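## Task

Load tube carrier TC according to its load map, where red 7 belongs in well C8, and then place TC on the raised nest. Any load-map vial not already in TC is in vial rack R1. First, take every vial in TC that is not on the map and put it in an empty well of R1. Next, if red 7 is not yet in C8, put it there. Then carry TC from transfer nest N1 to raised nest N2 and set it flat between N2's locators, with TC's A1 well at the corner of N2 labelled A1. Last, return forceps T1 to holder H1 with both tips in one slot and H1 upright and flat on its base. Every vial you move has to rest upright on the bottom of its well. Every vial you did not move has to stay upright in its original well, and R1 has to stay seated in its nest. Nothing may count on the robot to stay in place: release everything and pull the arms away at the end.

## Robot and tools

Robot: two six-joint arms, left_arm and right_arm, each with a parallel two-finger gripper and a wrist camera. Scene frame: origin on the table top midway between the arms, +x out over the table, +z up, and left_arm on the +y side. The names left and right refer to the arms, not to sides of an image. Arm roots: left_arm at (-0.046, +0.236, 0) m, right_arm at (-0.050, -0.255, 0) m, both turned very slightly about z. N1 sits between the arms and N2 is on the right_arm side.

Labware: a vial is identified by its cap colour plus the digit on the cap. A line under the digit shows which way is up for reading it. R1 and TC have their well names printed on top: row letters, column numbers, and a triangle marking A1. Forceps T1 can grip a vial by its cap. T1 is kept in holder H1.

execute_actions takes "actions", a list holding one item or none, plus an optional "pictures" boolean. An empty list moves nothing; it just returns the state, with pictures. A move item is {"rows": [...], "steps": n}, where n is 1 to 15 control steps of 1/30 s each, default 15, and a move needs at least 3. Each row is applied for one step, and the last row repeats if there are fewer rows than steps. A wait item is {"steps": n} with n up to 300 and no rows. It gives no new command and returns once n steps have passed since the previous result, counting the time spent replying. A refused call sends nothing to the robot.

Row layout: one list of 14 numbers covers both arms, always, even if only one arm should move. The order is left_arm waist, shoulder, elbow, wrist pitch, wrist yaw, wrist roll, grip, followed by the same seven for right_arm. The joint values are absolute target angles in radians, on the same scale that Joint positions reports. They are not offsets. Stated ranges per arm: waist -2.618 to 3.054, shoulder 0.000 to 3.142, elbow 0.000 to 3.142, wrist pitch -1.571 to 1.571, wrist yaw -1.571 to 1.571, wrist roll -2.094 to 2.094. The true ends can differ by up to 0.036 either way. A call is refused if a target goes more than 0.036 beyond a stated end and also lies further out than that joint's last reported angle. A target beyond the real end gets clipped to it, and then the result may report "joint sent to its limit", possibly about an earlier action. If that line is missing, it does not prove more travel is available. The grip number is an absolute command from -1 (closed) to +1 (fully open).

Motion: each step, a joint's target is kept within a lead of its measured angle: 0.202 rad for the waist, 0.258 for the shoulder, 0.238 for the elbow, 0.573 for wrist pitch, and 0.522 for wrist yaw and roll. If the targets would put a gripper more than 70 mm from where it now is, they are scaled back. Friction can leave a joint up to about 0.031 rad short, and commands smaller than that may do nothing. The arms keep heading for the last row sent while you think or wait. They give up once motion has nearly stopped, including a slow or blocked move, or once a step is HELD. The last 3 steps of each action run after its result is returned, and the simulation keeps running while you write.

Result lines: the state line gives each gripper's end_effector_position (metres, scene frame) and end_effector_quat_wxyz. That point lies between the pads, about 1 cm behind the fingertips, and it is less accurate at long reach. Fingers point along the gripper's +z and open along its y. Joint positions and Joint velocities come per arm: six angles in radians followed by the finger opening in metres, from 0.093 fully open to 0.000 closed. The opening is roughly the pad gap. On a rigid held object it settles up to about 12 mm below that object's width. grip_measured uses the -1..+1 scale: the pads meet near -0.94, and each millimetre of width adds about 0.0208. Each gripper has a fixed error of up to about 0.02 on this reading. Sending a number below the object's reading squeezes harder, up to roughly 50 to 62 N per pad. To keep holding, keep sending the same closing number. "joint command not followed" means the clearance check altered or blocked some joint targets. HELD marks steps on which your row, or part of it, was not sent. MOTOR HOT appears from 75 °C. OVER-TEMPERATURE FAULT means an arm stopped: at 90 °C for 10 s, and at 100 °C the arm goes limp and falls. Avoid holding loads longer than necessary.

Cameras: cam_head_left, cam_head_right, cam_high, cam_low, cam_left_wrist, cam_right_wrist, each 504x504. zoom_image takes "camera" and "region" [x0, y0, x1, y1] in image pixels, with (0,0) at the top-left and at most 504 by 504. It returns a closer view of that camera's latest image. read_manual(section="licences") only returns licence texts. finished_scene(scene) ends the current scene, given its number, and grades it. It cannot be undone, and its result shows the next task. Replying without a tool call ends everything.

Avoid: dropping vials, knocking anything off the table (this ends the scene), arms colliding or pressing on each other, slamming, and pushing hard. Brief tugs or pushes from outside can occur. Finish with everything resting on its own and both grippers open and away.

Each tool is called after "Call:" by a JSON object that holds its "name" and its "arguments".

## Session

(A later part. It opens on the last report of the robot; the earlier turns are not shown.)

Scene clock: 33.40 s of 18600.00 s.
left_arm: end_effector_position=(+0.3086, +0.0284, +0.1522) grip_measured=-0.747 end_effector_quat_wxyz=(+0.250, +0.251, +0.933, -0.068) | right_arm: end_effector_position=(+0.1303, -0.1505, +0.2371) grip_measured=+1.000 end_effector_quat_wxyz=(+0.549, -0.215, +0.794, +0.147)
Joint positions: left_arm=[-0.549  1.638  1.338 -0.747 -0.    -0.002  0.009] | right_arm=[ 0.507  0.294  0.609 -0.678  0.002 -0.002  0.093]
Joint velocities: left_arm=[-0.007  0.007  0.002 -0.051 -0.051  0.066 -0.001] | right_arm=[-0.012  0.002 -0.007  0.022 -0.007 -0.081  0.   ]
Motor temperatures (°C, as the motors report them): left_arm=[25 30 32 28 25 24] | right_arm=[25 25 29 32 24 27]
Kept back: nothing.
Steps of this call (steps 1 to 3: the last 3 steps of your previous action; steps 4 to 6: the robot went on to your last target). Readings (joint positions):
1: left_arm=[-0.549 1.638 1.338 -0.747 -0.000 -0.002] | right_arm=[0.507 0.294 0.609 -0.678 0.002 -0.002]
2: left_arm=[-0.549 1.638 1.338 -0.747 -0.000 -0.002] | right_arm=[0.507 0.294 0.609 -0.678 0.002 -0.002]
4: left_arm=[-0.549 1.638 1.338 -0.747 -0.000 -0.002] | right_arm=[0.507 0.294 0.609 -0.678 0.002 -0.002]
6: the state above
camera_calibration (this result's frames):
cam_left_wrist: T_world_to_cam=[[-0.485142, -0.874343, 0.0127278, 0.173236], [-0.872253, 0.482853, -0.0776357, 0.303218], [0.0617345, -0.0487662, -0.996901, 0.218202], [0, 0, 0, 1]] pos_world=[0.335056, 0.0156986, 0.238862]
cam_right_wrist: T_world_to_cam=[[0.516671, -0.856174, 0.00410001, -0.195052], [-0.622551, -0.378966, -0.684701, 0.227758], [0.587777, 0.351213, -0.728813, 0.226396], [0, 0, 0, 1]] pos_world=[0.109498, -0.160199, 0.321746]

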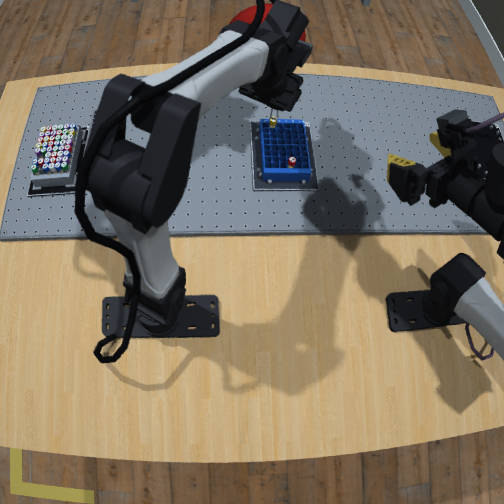

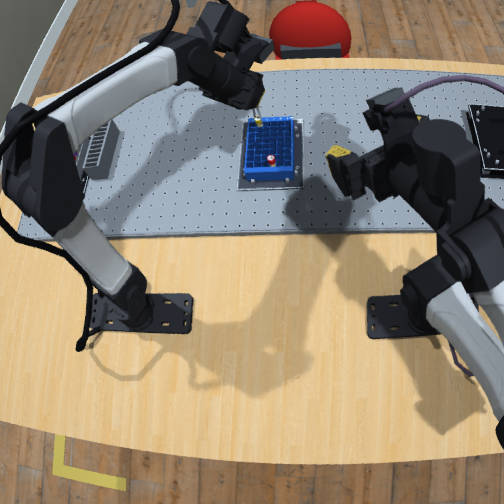

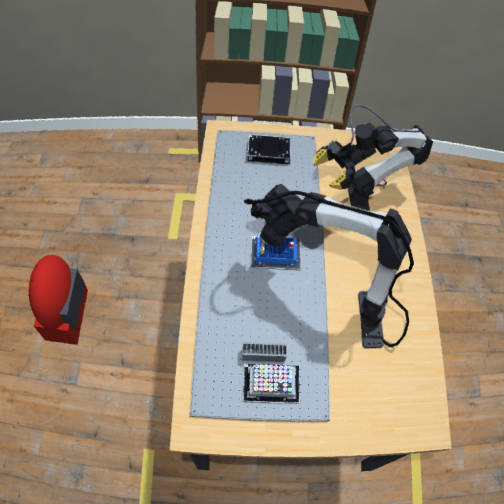

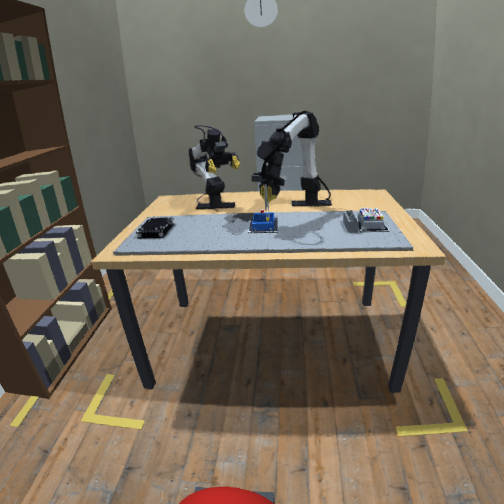

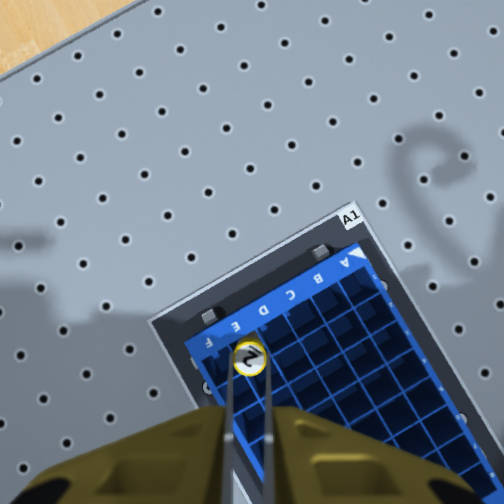

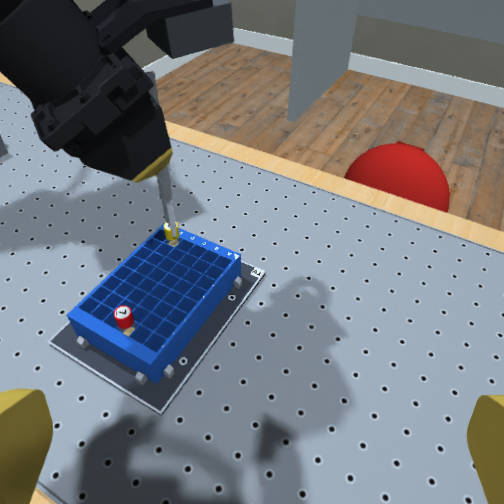

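Call:
{"name": "execute_actions", "arguments": {"actions": [{"rows":[[-0.55,1.64,1.35,-0.755,0,-0.006,-0.86,0.5,0.3,0.6,-0.7,0,0,1]],"steps":10}]}}

Call:
{"name": "execute_actions", "arguments": {"actions": [{"rows":[[-0.55,1.64,1.36,-0.768,0,-0.006,-0.86,0.5,0.3,0.6,-0.7,0,0,1],[-0.55,1.64,1.368,-0.78,0,-0.006,-0.86,0.5,0.3,0.6,-0.7,0,0,1],[-0.55,1.64,1.376,-0.791,0,-0.006,-0.86,0.5,0.3,0.6,-0.7,0,0,1],[-0.55,1.64,1.384,-0.801,0,-0.006,-0.86,0.5,0.3,0.6,-0.7,0,0,1],[-0.55,1.64,1.392,-0.81,0,-0.006,-0.86,0.5,0.3,0.6,-0.7,0,0,1],[-0.55,1.64,1.40,-0.818,0,-0.006,-0.86,0.5,0.3,0.6,-0.7,0,0,1],[-0.55,1.64,1.408,-0.826,0,-0.006,-0.86,0.5,0.3,0.6,-0.7,0,0,1],[-0.55,1.64,1.416,-0.834,0,-0.006,-0.86,0.5,0.3,0.6,-0.7,0,0,1],[-0.55,1.64,1.424,-0.842,0,-0.006,-0.86,0.5,0.3,0.6,-0.7,0,0,1],[-0.55,1.64,1.432,-0.85,0,-0.006,-0.86,0.5,0.3,0.6,-0.7,0,0,1],[-0.55,1.64,1.44,-0.858,0,-0.006,-0.86,0.5,0.3,0.6,-0.7,0,0,1],[-0.55,1.64,1.448,-0.866,0,-0.006,-0.86,0.5,0.3,0.6,-0.7,0,0,1],[-0.55,1.64,1.456,-0.874,0,-0.006,-0.86,0.5,0.3,0.6,-0.7,0,0,1],[-0.55,1.64,1.464,-0.882,0,-0.006,-0.86,0.5,0.3,0.6,-0.7,0,0,1],[-0.55,1.64,1.472,-0.89,0,-0.006,-0.86,0.5,0.3,0.6,-0.7,0,0,1]]}]}}

Call:
{"name": "execute_actions", "arguments": {"actions": [{"rows":[[-0.55,1.64,1.481,-0.899,0,-0.006,-0.86,0.5,0.3,0.6,-0.7,0,0,1],[-0.55,1.64,1.491,-0.909,0,-0.006,-0.86,0.5,0.3,0.6,-0.7,0,0,1],[-0.55,1.64,1.501,-0.919,0,-0.006,-0.86,0.5,0.3,0.6,-0.7,0,0,1],[-0.55,1.64,1.511,-0.929,0,-0.006,-0.86,0.5,0.3,0.6,-0.7,0,0,1],[-0.55,1.64,1.521,-0.939,0,-0.006,-0.86,0.5,0.3,0.6,-0.7,0,0,1],[-0.55,1.64,1.531,-0.949,0,-0.006,-0.86,0.5,0.3,0.6,-0.7,0,0,1],[-0.55,1.64,1.541,-0.959,0,-0.006,-0.86,0.5,0.3,0.6,-0.7,0,0,1],[-0.55,1.64,1.551,-0.969,0,-0.006,-0.86,0.5,0.3,0.6,-0.7,0,0,1],[-0.55,1.62,1.56,-0.979,0,-0.006,-0.86,0.5,0.3,0.6,-0.7,0,0,1],[-0.53,1.60,1.56,-0.989,0,-0.006,-0.86,0.5,0.3,0.6,-0.7,0,0,1],[-0.50,1.585,1.56,-0.999,0,-0.006,-0.86,0.5,0.3,0.6,-0.7,0,0,1],[-0.46,1.57,1.55,-1.008,0,-0.006,-0.86,0.5,0.3,0.6,-0.7,0,0,1],[-0.41,1.555,1.535,-1.012,0,-0.006,-0.86,0.5,0.3,0.6,-0.7,0,0,1],[-0.36,1.54,1.52,-1.012,0,-0.006,-0.86,0.5,0.3,0.6,-0.7,0,0,1],[-0.31,1.525,1.505,-1.012,0,-0.006,-0.86,0.5,0.3,0.6,-0.7,0,0,1]]}]}}

Call:
{"name": "execute_actions", "arguments": {"actions": [{"rows":[[-0.26,1.51,1.49,-1.012,0,-0.006,-0.86,0.5,0.3,0.6,-0.7,0,0,1],[-0.21,1.495,1.475,-1.012,0,-0.006,-0.86,0.5,0.3,0.6,-0.7,0,0,1],[-0.16,1.48,1.46,-1.012,0,-0.006,-0.86,0.5,0.3,0.6,-0.7,0,0,1],[-0.11,1.465,1.445,-1.012,0,-0.006,-0.86,0.5,0.3,0.6,-0.7,0,0,1],[-0.06,1.45,1.43,-1.012,0,-0.006,-0.86,0.5,0.3,0.6,-0.7,0,0,1],[-0.01,1.44,1.415,-1.012,0,-0.006,-0.86,0.5,0.3,0.6,-0.7,0,0,1],[0.04,1.435,1.405,-1.012,0,-0.006,-0.86,0.5,0.3,0.6,-0.7,0,0,1],[0.09,1.435,1.405,-1.012,0,-0.006,-0.86,0.5,0.3,0.6,-0.7,0,0,1],[0.14,1.435,1.405,-1.012,0,-0.006,-0.86,0.5,0.3,0.6,-0.7,0,0,1],[0.19,1.435,1.405,-1.012,0,-0.006,-0.86,0.5,0.3,0.6,-0.7,0,0,1],[0.24,1.435,1.405,-1.012,0,-0.006,-0.86,0.5,0.3,0.6,-0.7,0,0,1],[0.29,1.435,1.405,-1.012,0,-0.006,-0.86,0.5,0.3,0.6,-0.7,0,0,1],[0.34,1.435,1.405,-1.012,0,-0.006,-0.86,0.5,0.3,0.6,-0.7,0,0,1],[0.39,1.435,1.405,-1.012,0,-0.006,-0.86,0.5,0.3,0.6,-0.7,0,0,1],[0.44,1.435,1.405,-1.012,0,-0.006,-0.86,0.5,0.3,0.6,-0.7,0,0,1]]}]}}

Call:
{"name": "execute_actions", "arguments": {"actions": [{"rows":[[0.49,1.435,1.405,-1.012,0,-0.006,-0.86,0.5,0.3,0.6,-0.7,0,0,1],[0.54,1.435,1.405,-1.012,0,-0.006,-0.86,0.5,0.3,0.6,-0.7,0,0,1],[0.58,1.435,1.405,-1.012,0,-0.006,-0.86,0.5,0.3,0.6,-0.7,0,0,1],[0.62,1.435,1.405,-1.012,0,-0.006,-0.86,0.5,0.3,0.6,-0.7,0,0,1],[0.65,1.435,1.405,-1.012,0,-0.006,-0.86,0.5,0.3,0.6,-0.7,0,0,1],[0.675,1.435,1.405,-1.012,0,-0.006,-0.86,0.5,0.3,0.6,-0.7,0,0,1],[0.695,1.435,1.405,-1.012,0,-0.006,-0.86,0.5,0.3,0.6,-0.7,0,0,1],[0.707,1.435,1.405,-1.012,0,-0.006,-0.86,0.5,0.3,0.6,-0.7,0,0,1],[0.714,1.435,1.405,-1.012,0,-0.006,-0.86,0.5,0.3,0.6,-0.7,0,0,1]]}]}}

Call:
{"name": "execute_actions", "arguments": {"actions": [{"steps":8}], "pictures": true}}

Scene clock: 34.43 s of 18600.00 s.
left_arm: end_effector_position=(+0.3086, +0.0284, +0.1522) grip_measured=-0.849 end_effector_quat_wxyz=(+0.250, +0.251, +0.933, -0.068) | right_arm: end_effector_position=(+0.1303, -0.1505, +0.2371) grip_measured=+1.000 end_effector_quat_wxyz=(+0.549, -0.215, +0.794, +0.147)
Joint positions: left_arm=[-0.549  1.638  1.338 -0.747 -0.    -0.002  0.004] | right_arm=[ 0.507  0.294  0.609 -0.678  0.002 -0.002  0.093]
Joint velocities: left_arm=[ 0.007  0.002 -0.007 -0.037  0.007  0.022 -0.   ] | right_arm=[-0.017  0.002 -0.012 -0.066 -0.007 -0.007  0.   ]
Motor temperatures (°C, as the motors report them): left_arm=[25 30 32 28 25 24] | right_arm=[25 25 29 32 24 27]
Steps of this call (steps 1 to 15: the robot went on to your last target; steps 16 to 24: nothing new was sent; steps 25 to 31: the first 7 steps of this action). Readings (joint positions):
25: left_arm=[-0.549 1.638 1.338 -0.747 -0.000 -0.002] | right_arm=[0.507 0.294 0.609 -0.678 0.002 -0.002]
26: left_arm=[-0.549 1.638 1.338 -0.747 -0.000 -0.002] | right_arm=[0.507 0.294 0.609 -0.678 0.002 -0.002]
28: left_arm=[-0.549 1.638 1.338 -0.747 -0.000 -0.002] | right_arm=[0.507 0.294 0.609 -0.678 0.002 -0.002]
31: the state above

Scene clock: 34.93 s of 18600.00 s.
left_arm: end_effector_position=(+0.3085, +0.0284, +0.1704) grip_measured=-0.849 end_effector_quat_wxyz=(+0.249, +0.251, +0.933, -0.068) | right_arm: end_effector_position=(+0.1303, -0.1505, +0.2371) grip_measured=+1.000 end_effector_quat_wxyz=(+0.549, -0.215, +0.794, +0.147)
Joint positions: left_arm=[-0.549  1.638  1.412 -0.823 -0.    -0.002  0.004] | right_arm=[ 0.507  0.294  0.609 -0.678  0.002 -0.002  0.093]
Joint velocities: left_arm=[ 0.007 -0.002  0.242 -0.212 -0.007  0.037  0.   ] | right_arm=[-0.002  0.007 -0.002 -0.022  0.037  0.051  0.   ]
Motor temperatures (°C, as the motors report them): left_arm=[25 30 32 28 25 24] | right_arm=[25 25 29 32 24 27]
Steps of this call (steps 1 to 3: the last 3 steps of your previous action; steps 4 to 15: the first 12 steps of this action). Readings (joint positions):
4: left_arm=[-0.549 1.638 1.338 -0.748 -0.000 -0.002] | right_arm=[0.507 0.294 0.609 -0.678 0.002 -0.002]
5: left_arm=[-0.549 1.638 1.340 -0.750 -0.000 -0.002] | right_arm=[0.507 0.294 0.609 -0.678 0.002 -0.002]
7: left_arm=[-0.549 1.638 1.348 -0.763 -0.000 -0.002] | right_arm=[0.507 0.294 0.609 -0.678 0.002 -0.002]
11: left_arm=[-0.549 1.638 1.378 -0.792 -0.000 -0.002] | right_arm=[0.507 0.294 0.609 -0.678 0.002 -0.002]
15: the state above

Scene clock: 35.43 s of 18600.00 s.
left_arm: end_effector_position=(+0.3073, +0.0357, +0.2055) grip_measured=-0.849 end_effector_quat_wxyz=(+0.253, +0.244, +0.934, -0.068) | right_arm: end_effector_position=(+0.1303, -0.1505, +0.2371) grip_measured=+1.000 end_effector_quat_wxyz=(+0.549, -0.215, +0.794, +0.147)
Joint positions: left_arm=[-0.533  1.625  1.534 -0.951  0.003 -0.002  0.004] | right_arm=[ 0.507  0.294  0.609 -0.678  0.002 -0.002  0.093]
Joint velocities: left_arm=[ 0.413 -0.256 -0.017 -0.242  0.095 -0.037 -0.   ] | right_arm=[ 0.007 -0.002 -0.017  0.007 -0.007  0.007  0.   ]
Motor temperatures (°C, as the motors report them): left_arm=[25 30 32 28 25 24] | right_arm=[25 25 29 32 24 27]
Steps of this call (steps 1 to 3: the last 3 steps of your previous action; steps 4 to 15: the first 12 steps of this action). Readings (joint positions):
4: left_arm=[-0.549 1.638 1.443 -0.855 -0.000 -0.002] | right_arm=[0.507 0.294 0.609 -0.678 0.002 -0.002]
5: left_arm=[-0.549 1.638 1.452 -0.864 -0.000 -0.002] | right_arm=[0.507 0.294 0.609 -0.678 0.002 -0.002]
7: left_arm=[-0.549 1.638 1.470 -0.882 -0.000 -0.002] | right_arm=[0.507 0.294 0.609 -0.678 0.002 -0.002]
11: left_arm=[-0.549 1.638 1.511 -0.919 -0.000 -0.002] | right_arm=[0.507 0.294 0.609 -0.678 0.002 -0.002]
15: the state above

Scene clock: 35.93 s of 18600.00 s.
left_arm: end_effector_position=(+0.3070, +0.3124, +0.2174) grip_measured=-0.849 end_effector_quat_wxyz=(+0.263, -0.104, +0.959, +0.027) | right_arm: end_effector_position=(+0.1303, -0.1505, +0.2371) grip_measured=+1.000 end_effector_quat_wxyz=(+0.549, -0.215, +0.794, +0.147)
Joint positions: left_arm=[ 0.195  1.459  1.419 -0.996  0.002 -0.002  0.004] | right_arm=[ 0.507  0.294  0.609 -0.678  0.002 -0.002  0.093]
Joint velocities: left_arm=[ 1.38  -0.007 -0.051 -0.051 -0.007 -0.022  0.   ] | right_arm=[-0.012 -0.002 -0.007  0.007 -0.037  0.095  0.   ]
Motor temperatures (°C, as the motors report them): left_arm=[25 30 32 28 25 24] | right_arm=[25 25 29 32 24 27]
Steps of this call (steps 1 to 3: the last 3 steps of your previous action; steps 4 to 15: the first 12 steps of this action). Readings (joint positions):
4: left_arm=[-0.375 1.570 1.525 -0.975 0.012 -0.002] | right_arm=[0.507 0.294 0.609 -0.678 0.002 -0.002]
5: left_arm=[-0.317 1.552 1.515 -0.975 0.011 -0.002] | right_arm=[0.507 0.294 0.609 -0.678 0.002 -0.002]
7: left_arm=[-0.202 1.517 1.490 -0.977 0.007 -0.002] | right_arm=[0.507 0.294 0.609 -0.678 0.002 -0.002]
11: left_arm=[0.001 1.465 1.434 -0.987 0.002 -0.002] | right_arm=[0.507 0.294 0.609 -0.678 0.002 -0.002]
15: the state above

Scene clock: 36.43 s of 18600.00 s.
left_arm: end_effector_position=(+0.2219, +0.4764, +0.2166) grip_measured=-0.849 end_effector_quat_wxyz=(+0.244, -0.346, +0.901, +0.095) | right_arm: end_effector_position=(+0.1303, -0.1505, +0.2371) grip_measured=+1.000 end_effector_quat_wxyz=(+0.549, -0.215, +0.794, +0.147)
Joint positions: left_arm=[ 0.71   1.459  1.419 -1.    -0.004 -0.002  0.004] | right_arm=[ 0.507  0.294  0.609 -0.678  0.002 -0.002  0.093]
Joint velocities: left_arm=[ 0.007  0.002  0.012 -0.037 -0.022  0.037  0.   ] | right_arm=[-0.007  0.007  0.012 -0.037  0.007 -0.022  0.   ]
Motor temperatures (°C, as the motors report them): left_arm=[25 30 32 28 25 24] | right_arm=[25 25 29 32 24 27]
Steps of this call (steps 1 to 3: the last 3 steps of your previous action; steps 4 to 15: the first 12 steps of this action). Readings (joint positions):
4: left_arm=[0.394 1.459 1.419 -0.996 0.001 -0.002] | right_arm=[0.507 0.294 0.609 -0.678 0.002 -0.002]
5: left_arm=[0.445 1.459 1.419 -0.996 0.001 -0.002] | right_arm=[0.507 0.294 0.609 -0.678 0.002 -0.002]
7: left_arm=[0.541 1.459 1.419 -0.996 -0.000 -0.002] | right_arm=[0.507 0.294 0.609 -0.678 0.002 -0.002]
11: left_arm=[0.676 1.459 1.419 -0.997 -0.003 -0.002] | right_arm=[0.507 0.294 0.609 -0.678 0.002 -0.002]
15: the state above

Scene clock: 36.70 s of 18600.00 s.
left_arm: end_effector_position=(+0.2216, +0.4761, +0.2164) grip_measured=-0.849 end_effector_quat_wxyz=(+0.243, -0.346, +0.901, +0.095) | right_arm: end_effector_position=(+0.1303, -0.1505, +0.2371) grip_measured=+1.000 end_effector_quat_wxyz=(+0.549, -0.215, +0.794, +0.147)
Joint positions: left_arm=[ 0.71   1.459  1.419 -1.002 -0.004 -0.002  0.004] | right_arm=[ 0.507  0.294  0.609 -0.678  0.002 -0.002  0.093]
Joint velocities: left_arm=[-0.007 -0.017 -0.022 -0.022  0.007  0.037 -0.   ] | right_arm=[-0.017 -0.002 -0.007 -0.007  0.051  0.022  0.   ]
Motor temperatures (°C, as the motors report them): left_arm=[25 30 32 28 25 24] | right_arm=[25 25 29 32 24 27]
Kept back: nothing.
Steps of this call (steps 1 to 3: the last 3 steps of your previous action; steps 4 to 8: the robot went on to your last target). Readings (joint positions):
1: left_arm=[0.710 1.459 1.419 -1.001 -0.004 -0.002] | right_arm=[0.507 0.294 0.609 -0.678 0.002 -0.002]
2: left_arm=[0.710 1.459 1.419 -1.001 -0.004 -0.002] | right_arm=[0.507 0.294 0.609 -0.678 0.002 -0.002]
4: left_arm=[0.710 1.459 1.419 -1.001 -0.004 -0.002] | right_arm=[0.507 0.294 0.609 -0.678 0.002 -0.002]
8: the state above
camera_calibration (this result's frames):
cam_left_wrist: T_world_to_cam=[[0.684382, -0.729062, 0.00950022, 0.194066], [-0.726188, -0.682737, -0.0807555, 0.539401], [0.0653619, 0.0483687, -0.996689, 0.262241], [0, 0, 0, 1]] pos_world=[0.241751, 0.497071, 0.303089]
cam_right_wrist: T_world_to_cam=[[0.516671, -0.856174, 0.00410001, -0.195052], [-0.622551, -0.378966, -0.684701, 0.227758], [0.587777, 0.351213, -0.728813, 0.226396], [0, 0, 0, 1]] pos_world=[0.109498, -0.160199, 0.321746]

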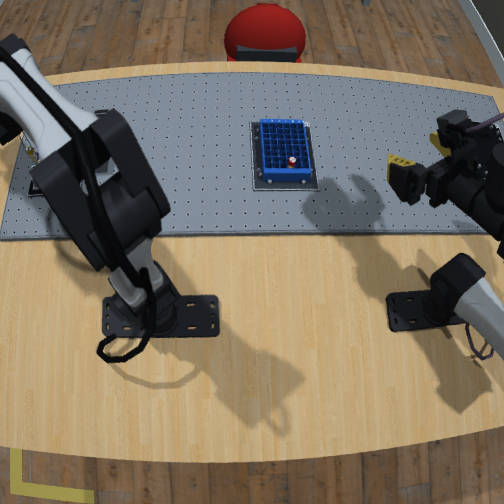

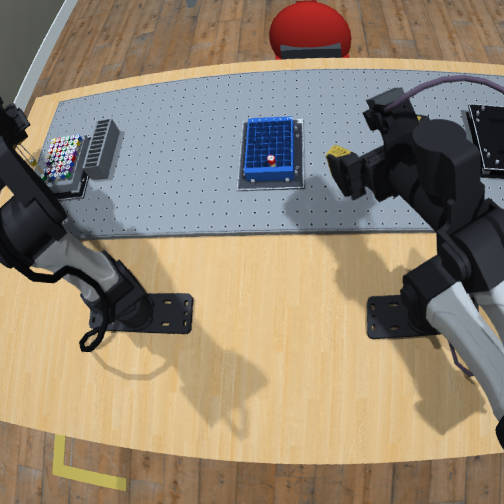

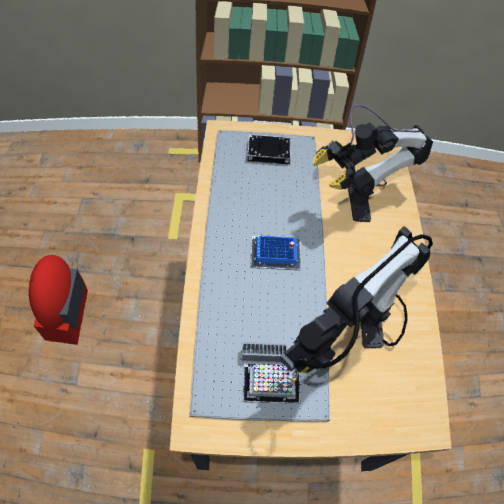

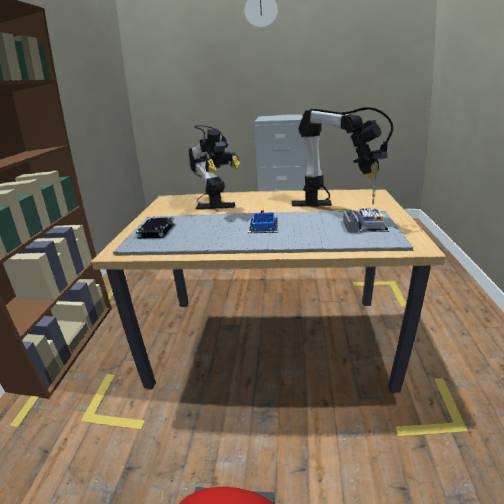

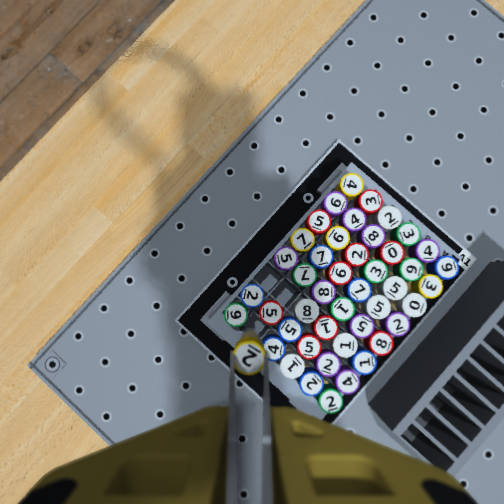

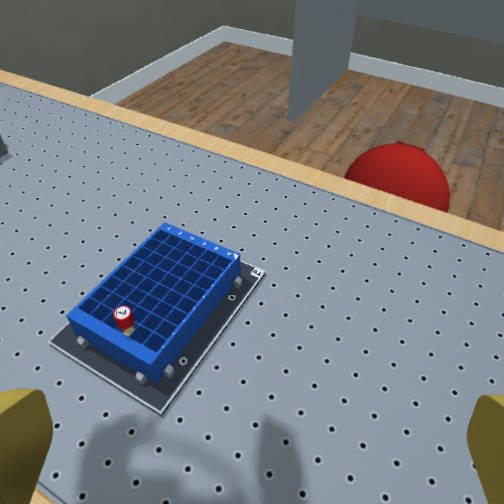

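Call:
{"name": "execute_actions", "arguments": {"actions": [{"rows":[[0.71,1.45,1.405,-0.978,0.012,-0.006,-0.86,0.5,0.3,0.6,-0.7,0,0,1],[0.71,1.45,1.396,-0.97,0.012,-0.006,-0.86,0.5,0.3,0.6,-0.7,0,0,1],[0.71,1.45,1.386,-0.96,0.012,-0.006,-0.86,0.5,0.3,0.6,-0.7,0,0,1],[0.71,1.45,1.376,-0.95,0.012,-0.006,-0.86,0.5,0.3,0.6,-0.7,0,0,1],[0.71,1.45,1.366,-0.94,0.012,-0.006,-0.86,0.5,0.3,0.6,-0.7,0,0,1],[0.71,1.45,1.356,-0.93,0.012,-0.006,-0.86,0.5,0.3,0.6,-0.7,0,0,1],[0.71,1.45,1.346,-0.92,0.012,-0.006,-0.86,0.5,0.3,0.6,-0.7,0,0,1],[0.71,1.45,1.336,-0.91,0.012,-0.006,-0.86,0.5,0.3,0.6,-0.7,0,0,1],[0.71,1.45,1.326,-0.90,0.012,-0.006,-0.86,0.5,0.3,0.6,-0.7,0,0,1],[0.71,1.45,1.316,-0.89,0.012,-0.006,-0.86,0.5,0.3,0.6,-0.7,0,0,1],[0.71,1.45,1.306,-0.88,0.012,-0.006,-0.86,0.5,0.3,0.6,-0.7,0,0,1],[0.71,1.45,1.296,-0.87,0.012,-0.006,-0.86,0.5,0.3,0.6,-0.7,0,0,1],[0.71,1.45,1.286,-0.86,0.012,-0.006,-0.86,0.5,0.3,0.6,-0.7,0,0,1],[0.71,1.45,1.276,-0.85,0.012,-0.006,-0.86,0.5,0.3,0.6,-0.7,0,0,1]]}]}}

Call:
{"name": "execute_actions", "arguments": {"actions": [{"steps":14}], "pictures": true}}

Call:
{"name": "zoom_image", "arguments": {"camera": "cam_left_wrist", "region": [170,260,330,420]}}

Call:
{"name": "zoom_image", "arguments": {"camera": "cam_head_right", "region": [20,130,100,210]}}

Scene clock: 37.43 s of 18600.00 s.
left_arm: end_effector_position=(+0.2259, +0.4787, +0.1974) grip_measured=-0.849 end_effector_quat_wxyz=(+0.248, -0.345, +0.900, +0.094) | right_arm: end_effector_position=(+0.1303, -0.1505, +0.2371) grip_measured=+1.000 end_effector_quat_wxyz=(+0.549, -0.215, +0.794, +0.147)
Joint positions: left_arm=[ 0.71   1.459  1.338 -0.914  0.002 -0.002  0.004] | right_arm=[ 0.507  0.294  0.609 -0.678  0.002 -0.002  0.093]
Joint velocities: left_arm=[-0.002 -0.007 -0.271  0.388  0.081  0.051  0.   ] | right_arm=[-0.002  0.002 -0.012 -0.007  0.007  0.007  0.   ]
Motor temperatures (°C, as the motors report them): left_arm=[25 30 32 28 25 24] | right_arm=[25 25 29 32 24 27]
Steps of this call (steps 1 to 10: the robot went on to your last target; steps 11 to 22: the first 12 steps of this action). Readings (joint positions):
11: left_arm=[0.710 1.459 1.419 -1.002 -0.003 -0.002] | right_arm=[0.507 0.294 0.609 -0.678 0.002 -0.002]
12: left_arm=[0.710 1.459 1.418 -1.001 -0.002 -0.002] | right_arm=[0.507 0.294 0.609 -0.678 0.002 -0.002]
14: left_arm=[0.710 1.459 1.409 -0.990 -0.000 -0.002] | right_arm=[0.507 0.294 0.609 -0.678 0.002 -0.002]
18: left_arm=[0.710 1.459 1.368 -0.963 0.002 -0.002] | right_arm=[0.507 0.294 0.609 -0.678 0.002 -0.002]
22: the state above

Scene clock: 37.90 s of 18600.00 s.
left_arm: end_effector_position=(+0.2251, +0.4779, +0.1833) grip_measured=-0.849 end_effector_quat_wxyz=(+0.243, -0.346, +0.902, +0.092) | right_arm: end_effector_position=(+0.1303, -0.1505, +0.2371) grip_measured=+1.000 end_effector_quat_wxyz=(+0.549, -0.215, +0.794, +0.147)
Joint positions: left_arm=[ 0.71   1.459  1.288 -0.874  0.002 -0.002  0.004] | right_arm=[ 0.507  0.294  0.609 -0.678  0.002 -0.002  0.093]
Joint velocities: left_arm=[ 0.007  0.012  0.012  0.022  0.007 -0.037 -0.001] | right_arm=[-0.012 -0.017 -0.007  0.066 -0.066 -0.007  0.   ]
Motor temperatures (°C, as the motors report them): left_arm=[25 30 32 28 25 24] | right_arm=[25 25 29 32 24 27]
Kept back: nothing.
Steps of this call (steps 1 to 3: the last 3 steps of your previous action; steps 4 to 14: the robot went on to your last target). Readings (joint positions):
1: left_arm=[0.710 1.459 1.330 -0.899 0.002 -0.002] | right_arm=[0.507 0.294 0.609 -0.678 0.002 -0.002]
2: left_arm=[0.710 1.459 1.320 -0.887 0.002 -0.002] | right_arm=[0.507 0.294 0.609 -0.678 0.002 -0.002]
4: left_arm=[0.710 1.459 1.300 -0.878 0.002 -0.002] | right_arm=[0.507 0.294 0.609 -0.678 0.002 -0.002]
8: left_arm=[0.710 1.459 1.288 -0.877 0.002 -0.002] | right_arm=[0.507 0.294 0.609 -0.678 0.002 -0.002]
14: the state above
camera_calibration (this result's frames):
cam_left_wrist: T_world_to_cam=[[0.682268, -0.730961, 0.0143862, 0.193812], [-0.728044, -0.68108, -0.0779787, 0.539656], [0.0667975, 0.0427286, -0.996851, 0.231422], [0, 0, 0, 1]] pos_world=[0.245204, 0.49933, 0.269987]
cam_right_wrist: T_world_to_cam=[[0.516671, -0.856174, 0.00410001, -0.195052], [-0.622551, -0.378966, -0.684701, 0.227758], [0.587777, 0.351213, -0.728813, 0.226396], [0, 0, 0, 1]] pos_world=[0.109498, -0.160199, 0.321746]

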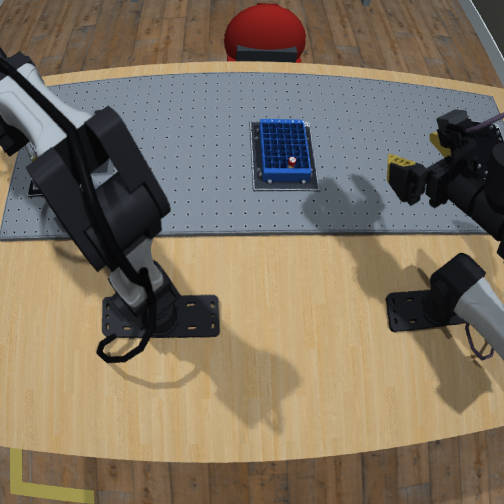

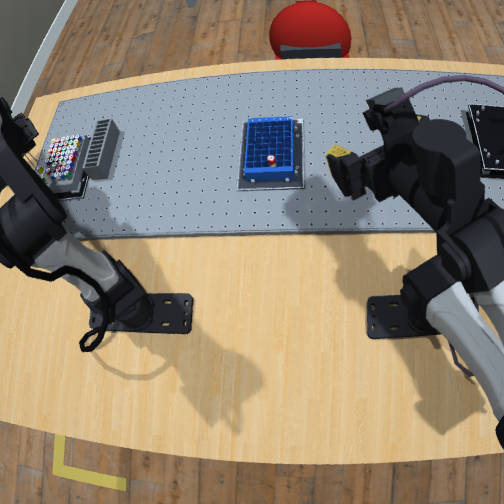

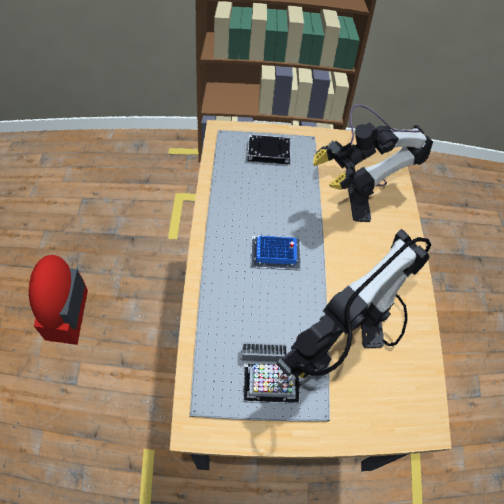

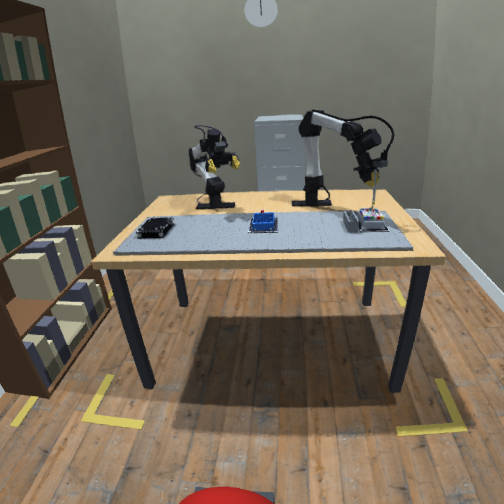

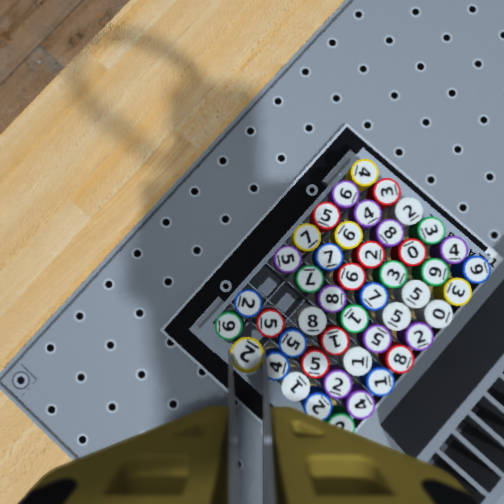

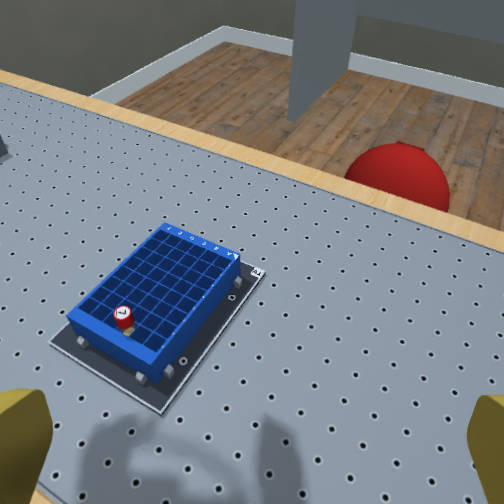

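Region (170, 260, 330, 420) of cam_left_wrist's 504x504 image, scaled by 3.150, with more detail than that image has.

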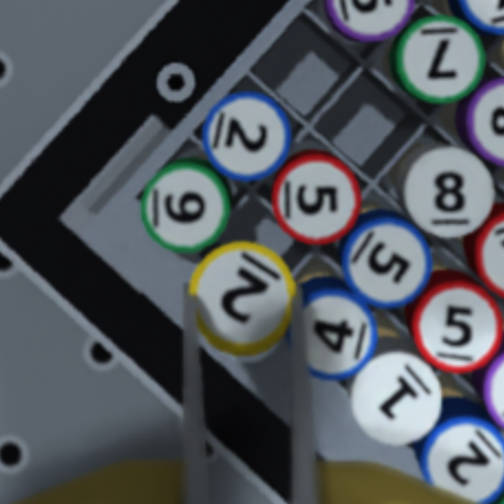

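Region (20, 130, 100, 210) of cam_head_right's 504x504 image, scaled by 6.300, with more detail than that image has.

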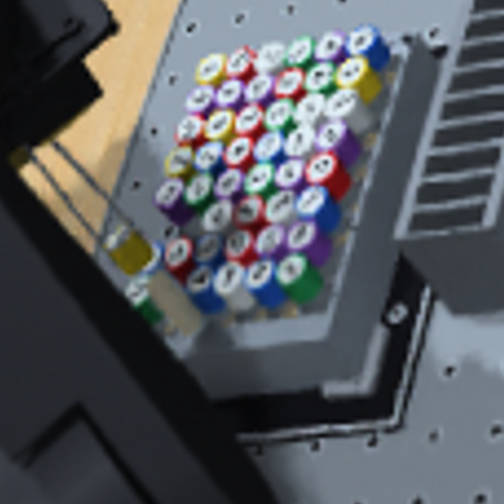

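Call:
{"name": "execute_actions", "arguments": {"actions": [{"rows":[[0.71,1.45,1.31,-0.895,0.005,-0.006,-0.86,0.5,0.3,0.6,-0.7,0,0,1],[0.71,1.45,1.32,-0.91,0.005,-0.006,-0.86,0.5,0.3,0.6,-0.7,0,0,1],[0.71,1.45,1.33,-0.922,0.005,-0.006,-0.86,0.5,0.3,0.6,-0.7,0,0,1],[0.71,1.45,1.34,-0.933,0.005,-0.006,-0.86,0.5,0.3,0.6,-0.7,0,0,1],[0.71,1.45,1.35,-0.943,0.005,-0.006,-0.86,0.5,0.3,0.6,-0.7,0,0,1],[0.71,1.45,1.36,-0.953,0.005,-0.006,-0.86,0.5,0.3,0.6,-0.7,0,0,1],[0.71,1.45,1.37,-0.963,0.005,-0.006,-0.86,0.5,0.3,0.6,-0.7,0,0,1],[0.71,1.45,1.38,-0.973,0.005,-0.006,-0.86,0.5,0.3,0.6,-0.7,0,0,1],[0.71,1.45,1.39,-0.983,0.005,-0.006,-0.86,0.5,0.3,0.6,-0.7,0,0,1],[0.71,1.45,1.40,-0.993,0.005,-0.006,-0.86,0.5,0.3,0.6,-0.7,0,0,1],[0.71,1.45,1.41,-1.0,0.005,-0.006,-0.86,0.5,0.3,0.6,-0.7,0,0,1],[0.71,1.45,1.42,-1.005,0.005,-0.006,-0.86,0.5,0.3,0.6,-0.7,0,0,1],[0.71,1.45,1.43,-1.007,0.005,-0.006,-0.86,0.5,0.3,0.6,-0.7,0,0,1]]}]}}

Call:
{"name": "execute_actions", "arguments": {"actions": [{"rows":[[0.67,1.45,1.43,-1.007,0.005,-0.006,-0.86,0.5,0.3,0.6,-0.7,0,0,1],[0.62,1.45,1.43,-1.007,0.005,-0.006,-0.86,0.5,0.3,0.6,-0.7,0,0,1],[0.57,1.45,1.43,-1.007,0.005,-0.006,-0.86,0.5,0.3,0.6,-0.7,0,0,1],[0.52,1.45,1.43,-1.007,0.005,-0.006,-0.86,0.5,0.3,0.6,-0.7,0,0,1],[0.47,1.45,1.43,-1.007,0.005,-0.006,-0.86,0.5,0.3,0.6,-0.7,0,0,1],[0.42,1.45,1.43,-1.007,0.005,-0.006,-0.86,0.5,0.3,0.6,-0.7,0,0,1],[0.37,1.45,1.43,-1.007,0.005,-0.006,-0.86,0.5,0.3,0.6,-0.7,0,0,1],[0.32,1.45,1.43,-1.007,0.005,-0.006,-0.86,0.5,0.3,0.6,-0.7,0,0,1],[0.27,1.45,1.43,-1.007,0.005,-0.006,-0.86,0.5,0.3,0.6,-0.7,0,0,1],[0.22,1.45,1.43,-1.007,0.005,-0.006,-0.86,0.5,0.3,0.6,-0.7,0,0,1],[0.17,1.45,1.43,-1.007,0.005,-0.006,-0.86,0.5,0.3,0.6,-0.7,0,0,1],[0.12,1.45,1.43,-1.007,0.005,-0.006,-0.86,0.5,0.3,0.6,-0.7,0,0,1],[0.07,1.45,1.43,-1.007,0.005,-0.006,-0.86,0.5,0.3,0.6,-0.7,0,0,1],[0.02,1.45,1.43,-1.007,0.005,-0.006,-0.86,0.5,0.3,0.6,-0.7,0,0,1],[-0.03,1.45,1.43,-1.007,0.005,-0.006,-0.86,0.5,0.3,0.6,-0.7,0,0,1]]}]}}

Call:
{"name": "execute_actions", "arguments": {"actions": [{"rows":[[-0.08,1.45,1.40,-0.975,0.005,-0.006,-0.86,0.5,0.3,0.6,-0.7,0,0,1],[-0.13,1.45,1.39,-0.965,0.005,-0.006,-0.86,0.5,0.3,0.6,-0.7,0,0,1],[-0.18,1.45,1.38,-0.955,0.005,-0.006,-0.86,0.5,0.3,0.6,-0.7,0,0,1],[-0.23,1.45,1.37,-0.945,0.005,-0.006,-0.86,0.5,0.3,0.6,-0.7,0,0,1],[-0.28,1.45,1.36,-0.935,0.005,-0.006,-0.86,0.5,0.3,0.6,-0.7,0,0,1],[-0.33,1.45,1.35,-0.925,0.005,-0.006,-0.86,0.5,0.3,0.6,-0.7,0,0,1],[-0.38,1.45,1.34,-0.915,0.005,-0.006,-0.86,0.5,0.3,0.6,-0.7,0,0,1],[-0.43,1.45,1.33,-0.905,0.005,-0.006,-0.86,0.5,0.3,0.6,-0.7,0,0,1],[-0.48,1.45,1.32,-0.895,0.005,-0.006,-0.86,0.5,0.3,0.6,-0.7,0,0,1],[-0.53,1.45,1.31,-0.885,0.005,-0.006,-0.86,0.5,0.3,0.6,-0.7,0,0,1],[-0.57,1.45,1.30,-0.875,0.005,-0.006,-0.86,0.5,0.3,0.6,-0.7,0,0,1],[-0.60,1.45,1.29,-0.865,0.005,-0.006,-0.86,0.5,0.3,0.6,-0.7,0,0,1],[-0.625,1.45,1.29,-0.865,0.005,-0.006,-0.86,0.5,0.3,0.6,-0.7,0,0,1],[-0.64,1.45,1.29,-0.865,0.005,-0.006,-0.86,0.5,0.3,0.6,-0.7,0,0,1],[-0.647,1.45,1.29,-0.865,0.005,-0.006,-0.86,0.5,0.3,0.6,-0.7,0,0,1]]}]}}

Call:
{"name": "execute_actions", "arguments": {"actions": [{"steps":15}], "pictures": true}}

Call:
{"name": "zoom_image", "arguments": {"camera": "cam_left_wrist", "region": [170,260,330,420]}}

Call:
{"name": "zoom_image", "arguments": {"camera": "cam_right_wrist", "region": [50,200,250,400]}}

Scene clock: 39.23 s of 18600.00 s.
left_arm: end_effector_position=(+0.2238, +0.4768, +0.2071) grip_measured=-0.849 end_effector_quat_wxyz=(+0.245, -0.345, +0.901, +0.092) | right_arm: end_effector_position=(+0.1303, -0.1505, +0.2371) grip_measured=+1.000 end_effector_quat_wxyz=(+0.549, -0.215, +0.794, +0.147)
Joint positions: left_arm=[ 0.71   1.459  1.38  -0.962  0.002 -0.002  0.004] | right_arm=[ 0.507  0.294  0.609 -0.678  0.002 -0.002  0.093]
Joint velocities: left_arm=[-0.007 -0.002  0.305 -0.286  0.022  0.022 -0.   ] | right_arm=[-0.007  0.007 -0.002 -0.022  0.081  0.037  0.   ]
Motor temperatures (°C, as the motors report them): left_arm=[25 30 32 29 25 24] | right_arm=[25 25 30 32 24 27]
Steps of this call (steps 1 to 28: the robot went on to your last target; steps 29 to 40: the first 12 steps of this action). Readings (joint positions):
29: left_arm=[0.710 1.459 1.288 -0.875 0.002 -0.002] | right_arm=[0.507 0.294 0.609 -0.678 0.002 -0.002]
30: left_arm=[0.710 1.459 1.289 -0.879 0.002 -0.002] | right_arm=[0.507 0.294 0.609 -0.678 0.002 -0.002]
32: left_arm=[0.710 1.459 1.299 -0.893 0.002 -0.002] | right_arm=[0.507 0.294 0.609 -0.678 0.002 -0.002]
36: left_arm=[0.710 1.459 1.338 -0.929 0.002 -0.002] | right_arm=[0.507 0.294 0.609 -0.678 0.002 -0.002]
40: the state above

Scene clock: 39.73 s of 18600.00 s.
left_arm: end_effector_position=(+0.3057, +0.3192, +0.2150) grip_measured=-0.849 end_effector_quat_wxyz=(+0.262, -0.114, +0.958, +0.030) | right_arm: end_effector_position=(+0.1303, -0.1505, +0.2371) grip_measured=+1.000 end_effector_quat_wxyz=(+0.549, -0.215, +0.794, +0.147)
Joint positions: left_arm=[ 0.213  1.459  1.41  -0.987  0.    -0.003  0.004] | right_arm=[ 0.507  0.294  0.609 -0.678  0.002 -0.002  0.093]
Joint velocities: left_arm=[-1.394 -0.007  0.002 -0.037  0.007 -0.007 -0.001] | right_arm=[-0.012 -0.007 -0.007  0.022 -0.037 -0.095  0.   ]
Motor temperatures (°C, as the motors report them): left_arm=[25 30 32 29 25 24] | right_arm=[25 25 30 32 24 27]
Steps of this call (steps 1 to 3: the last 3 steps of your previous action; steps 4 to 15: the first 12 steps of this action). Readings (joint positions):
4: left_arm=[0.707 1.459 1.408 -0.979 0.001 -0.002] | right_arm=[0.507 0.294 0.609 -0.678 0.002 -0.002]
5: left_arm=[0.695 1.459 1.410 -0.981 -0.001 -0.002] | right_arm=[0.507 0.294 0.609 -0.678 0.002 -0.002]
7: left_arm=[0.632 1.459 1.410 -0.985 -0.007 -0.003] | right_arm=[0.507 0.294 0.609 -0.678 0.002 -0.002]
11: left_arm=[0.419 1.459 1.410 -0.987 -0.004 -0.003] | right_arm=[0.507 0.294 0.609 -0.678 0.002 -0.002]
15: the state above

Scene clock: 40.23 s of 18600.00 s.
left_arm: end_effector_position=(+0.2687, +0.0588, +0.1907) grip_measured=-0.849 end_effector_quat_wxyz=(+0.246, +0.243, +0.936, -0.067) | right_arm: end_effector_position=(+0.1303, -0.1505, +0.2371) grip_measured=+1.000 end_effector_quat_wxyz=(+0.549, -0.215, +0.794, +0.147)
Joint positions: left_arm=[-0.529  1.459  1.321 -0.917  0.005 -0.003  0.004] | right_arm=[ 0.507  0.294  0.609 -0.678  0.002 -0.002  0.093]
Joint velocities: left_arm=[-1.228 -0.002 -0.295  0.198 -0.007 -0.022  0.001] | right_arm=[ 0.002 -0.002 -0.002 -0.022  0.037  0.022  0.   ]
Motor temperatures (°C, as the motors report them): left_arm=[25 30 32 29 25 24] | right_arm=[25 25 30 32 24 27]
Steps of this call (steps 1 to 3: the last 3 steps of your previous action; steps 4 to 15: the first 12 steps of this action). Readings (joint positions):
4: left_arm=[0.015 1.459 1.410 -0.987 0.002 -0.003] | right_arm=[0.507 0.294 0.609 -0.678 0.002 -0.002]
5: left_arm=[-0.034 1.459 1.410 -0.987 0.003 -0.003] | right_arm=[0.507 0.294 0.609 -0.678 0.002 -0.002]
7: left_arm=[-0.134 1.459 1.403 -0.976 0.003 -0.003] | right_arm=[0.507 0.294 0.609 -0.678 0.002 -0.002]
11: left_arm=[-0.335 1.459 1.363 -0.948 0.004 -0.003] | right_arm=[0.507 0.294 0.609 -0.678 0.002 -0.002]
15: the state above

Scene clock: 40.73 s of 18600.00 s.
left_arm: end_effector_position=(+0.2472, +0.0214, +0.1868) grip_measured=-0.849 end_effector_quat_wxyz=(+0.245, +0.297, +0.919, -0.085) | right_arm: end_effector_position=(+0.1303, -0.1505, +0.2371) grip_measured=+1.000 end_effector_quat_wxyz=(+0.549, -0.215, +0.794, +0.147)
Joint positions: left_arm=[-0.646  1.459  1.302 -0.889  0.011 -0.003  0.004] | right_arm=[ 0.507  0.294  0.609 -0.678  0.002 -0.002  0.093]
Joint velocities: left_arm=[-0.012 -0.007 -0.002  0.037 -0.095  0.007 -0.001] | right_arm=[-0.002  0.002  0.002  0.022 -0.037 -0.037  0.   ]
Motor temperatures (°C, as the motors report them): left_arm=[25 30 32 29 25 24] | right_arm=[25 25 30 32 24 27]
Kept back: nothing.
Steps of this call (steps 1 to 3: the last 3 steps of your previous action; steps 4 to 15: the robot went on to your last target). Readings (joint positions):
1: left_arm=[-0.569 1.459 1.313 -0.910 0.007 -0.003] | right_arm=[0.507 0.294 0.609 -0.678 0.002 -0.002]
2: left_arm=[-0.601 1.459 1.307 -0.906 0.008 -0.003] | right_arm=[0.507 0.294 0.609 -0.678 0.002 -0.002]
4: left_arm=[-0.639 1.459 1.302 -0.903 0.011 -0.003] | right_arm=[0.507 0.294 0.609 -0.678 0.002 -0.002]
8: left_arm=[-0.646 1.459 1.302 -0.894 0.011 -0.003] | right_arm=[0.507 0.294 0.609 -0.678 0.002 -0.002]
15: the state above
camera_calibration (this result's frames):
cam_left_wrist: T_world_to_cam=[[-0.571621, -0.82021, 0.0224776, 0.155296], [-0.818987, 0.568667, -0.0766706, 0.240609], [0.0501037, -0.0622353, -0.996803, 0.259222], [0, 0, 0, 1]] pos_world=[0.272838, 0.00668215, 0.27335]
cam_right_wrist: T_world_to_cam=[[0.516671, -0.856174, 0.00410001, -0.195052], [-0.622551, -0.378966, -0.684701, 0.227758], [0.587777, 0.351213, -0.728813, 0.226396], [0, 0, 0, 1]] pos_world=[0.109498, -0.160199, 0.321746]

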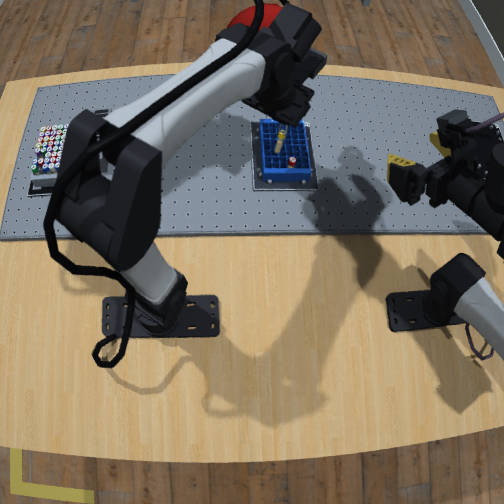

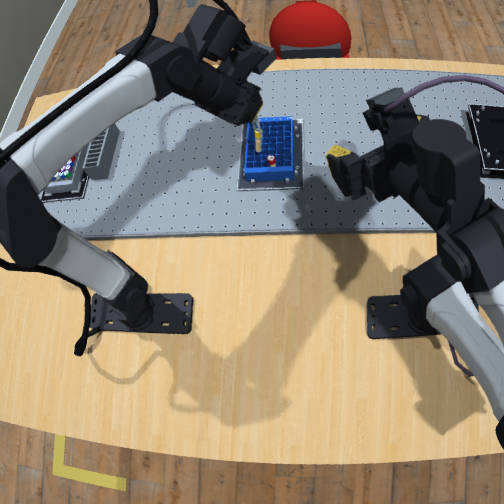

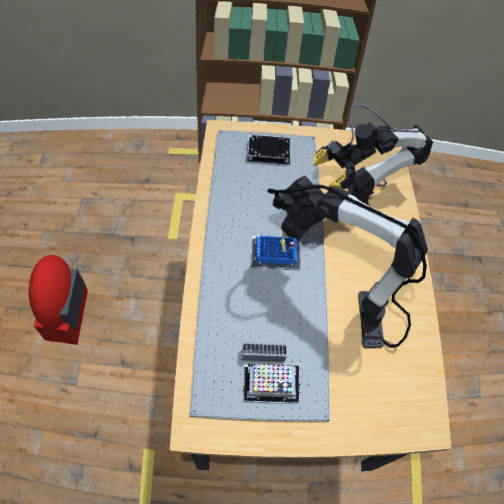

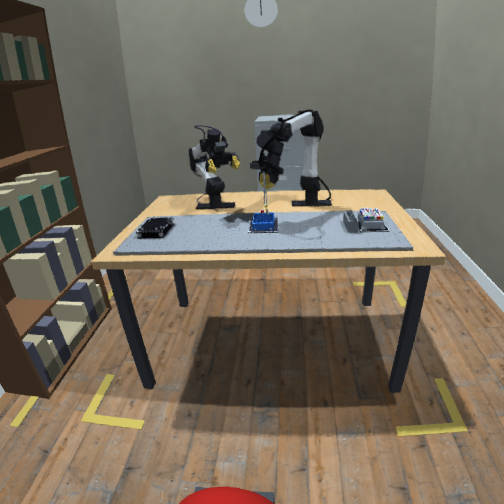

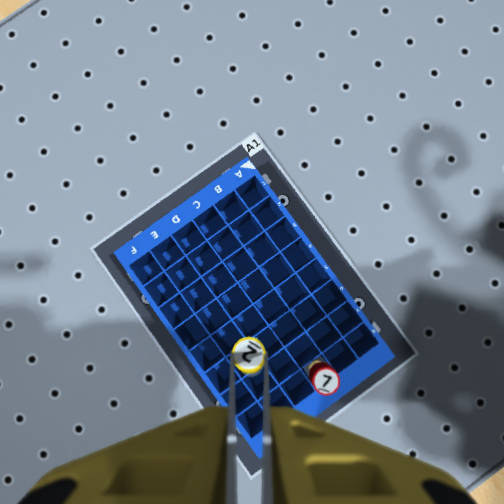

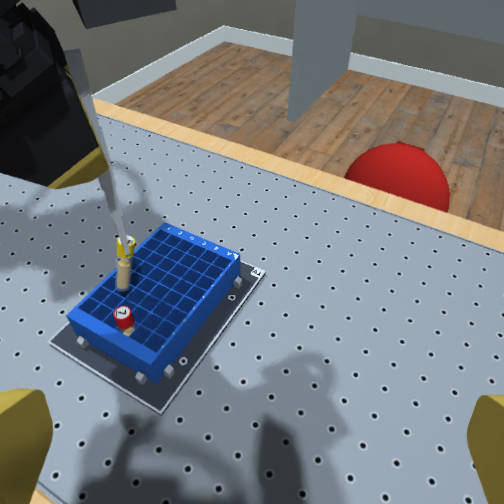

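Region (170, 260, 330, 420) of cam_left_wrist's 504x504 image, scaled by 3.150, with more detail than that image has.

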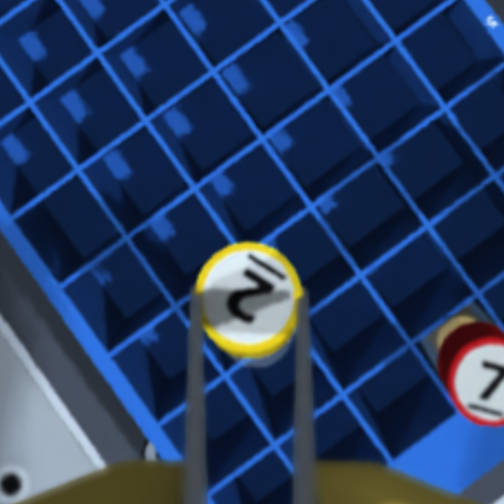

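Region (50, 200, 250, 400) of cam_right_wrist's 504x504 image, scaled by 2.520, with more detail than that image has.

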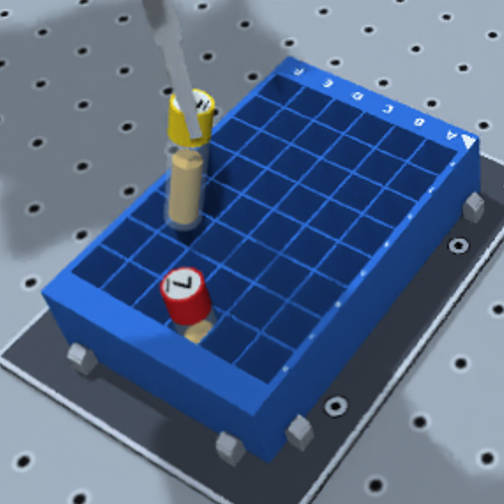

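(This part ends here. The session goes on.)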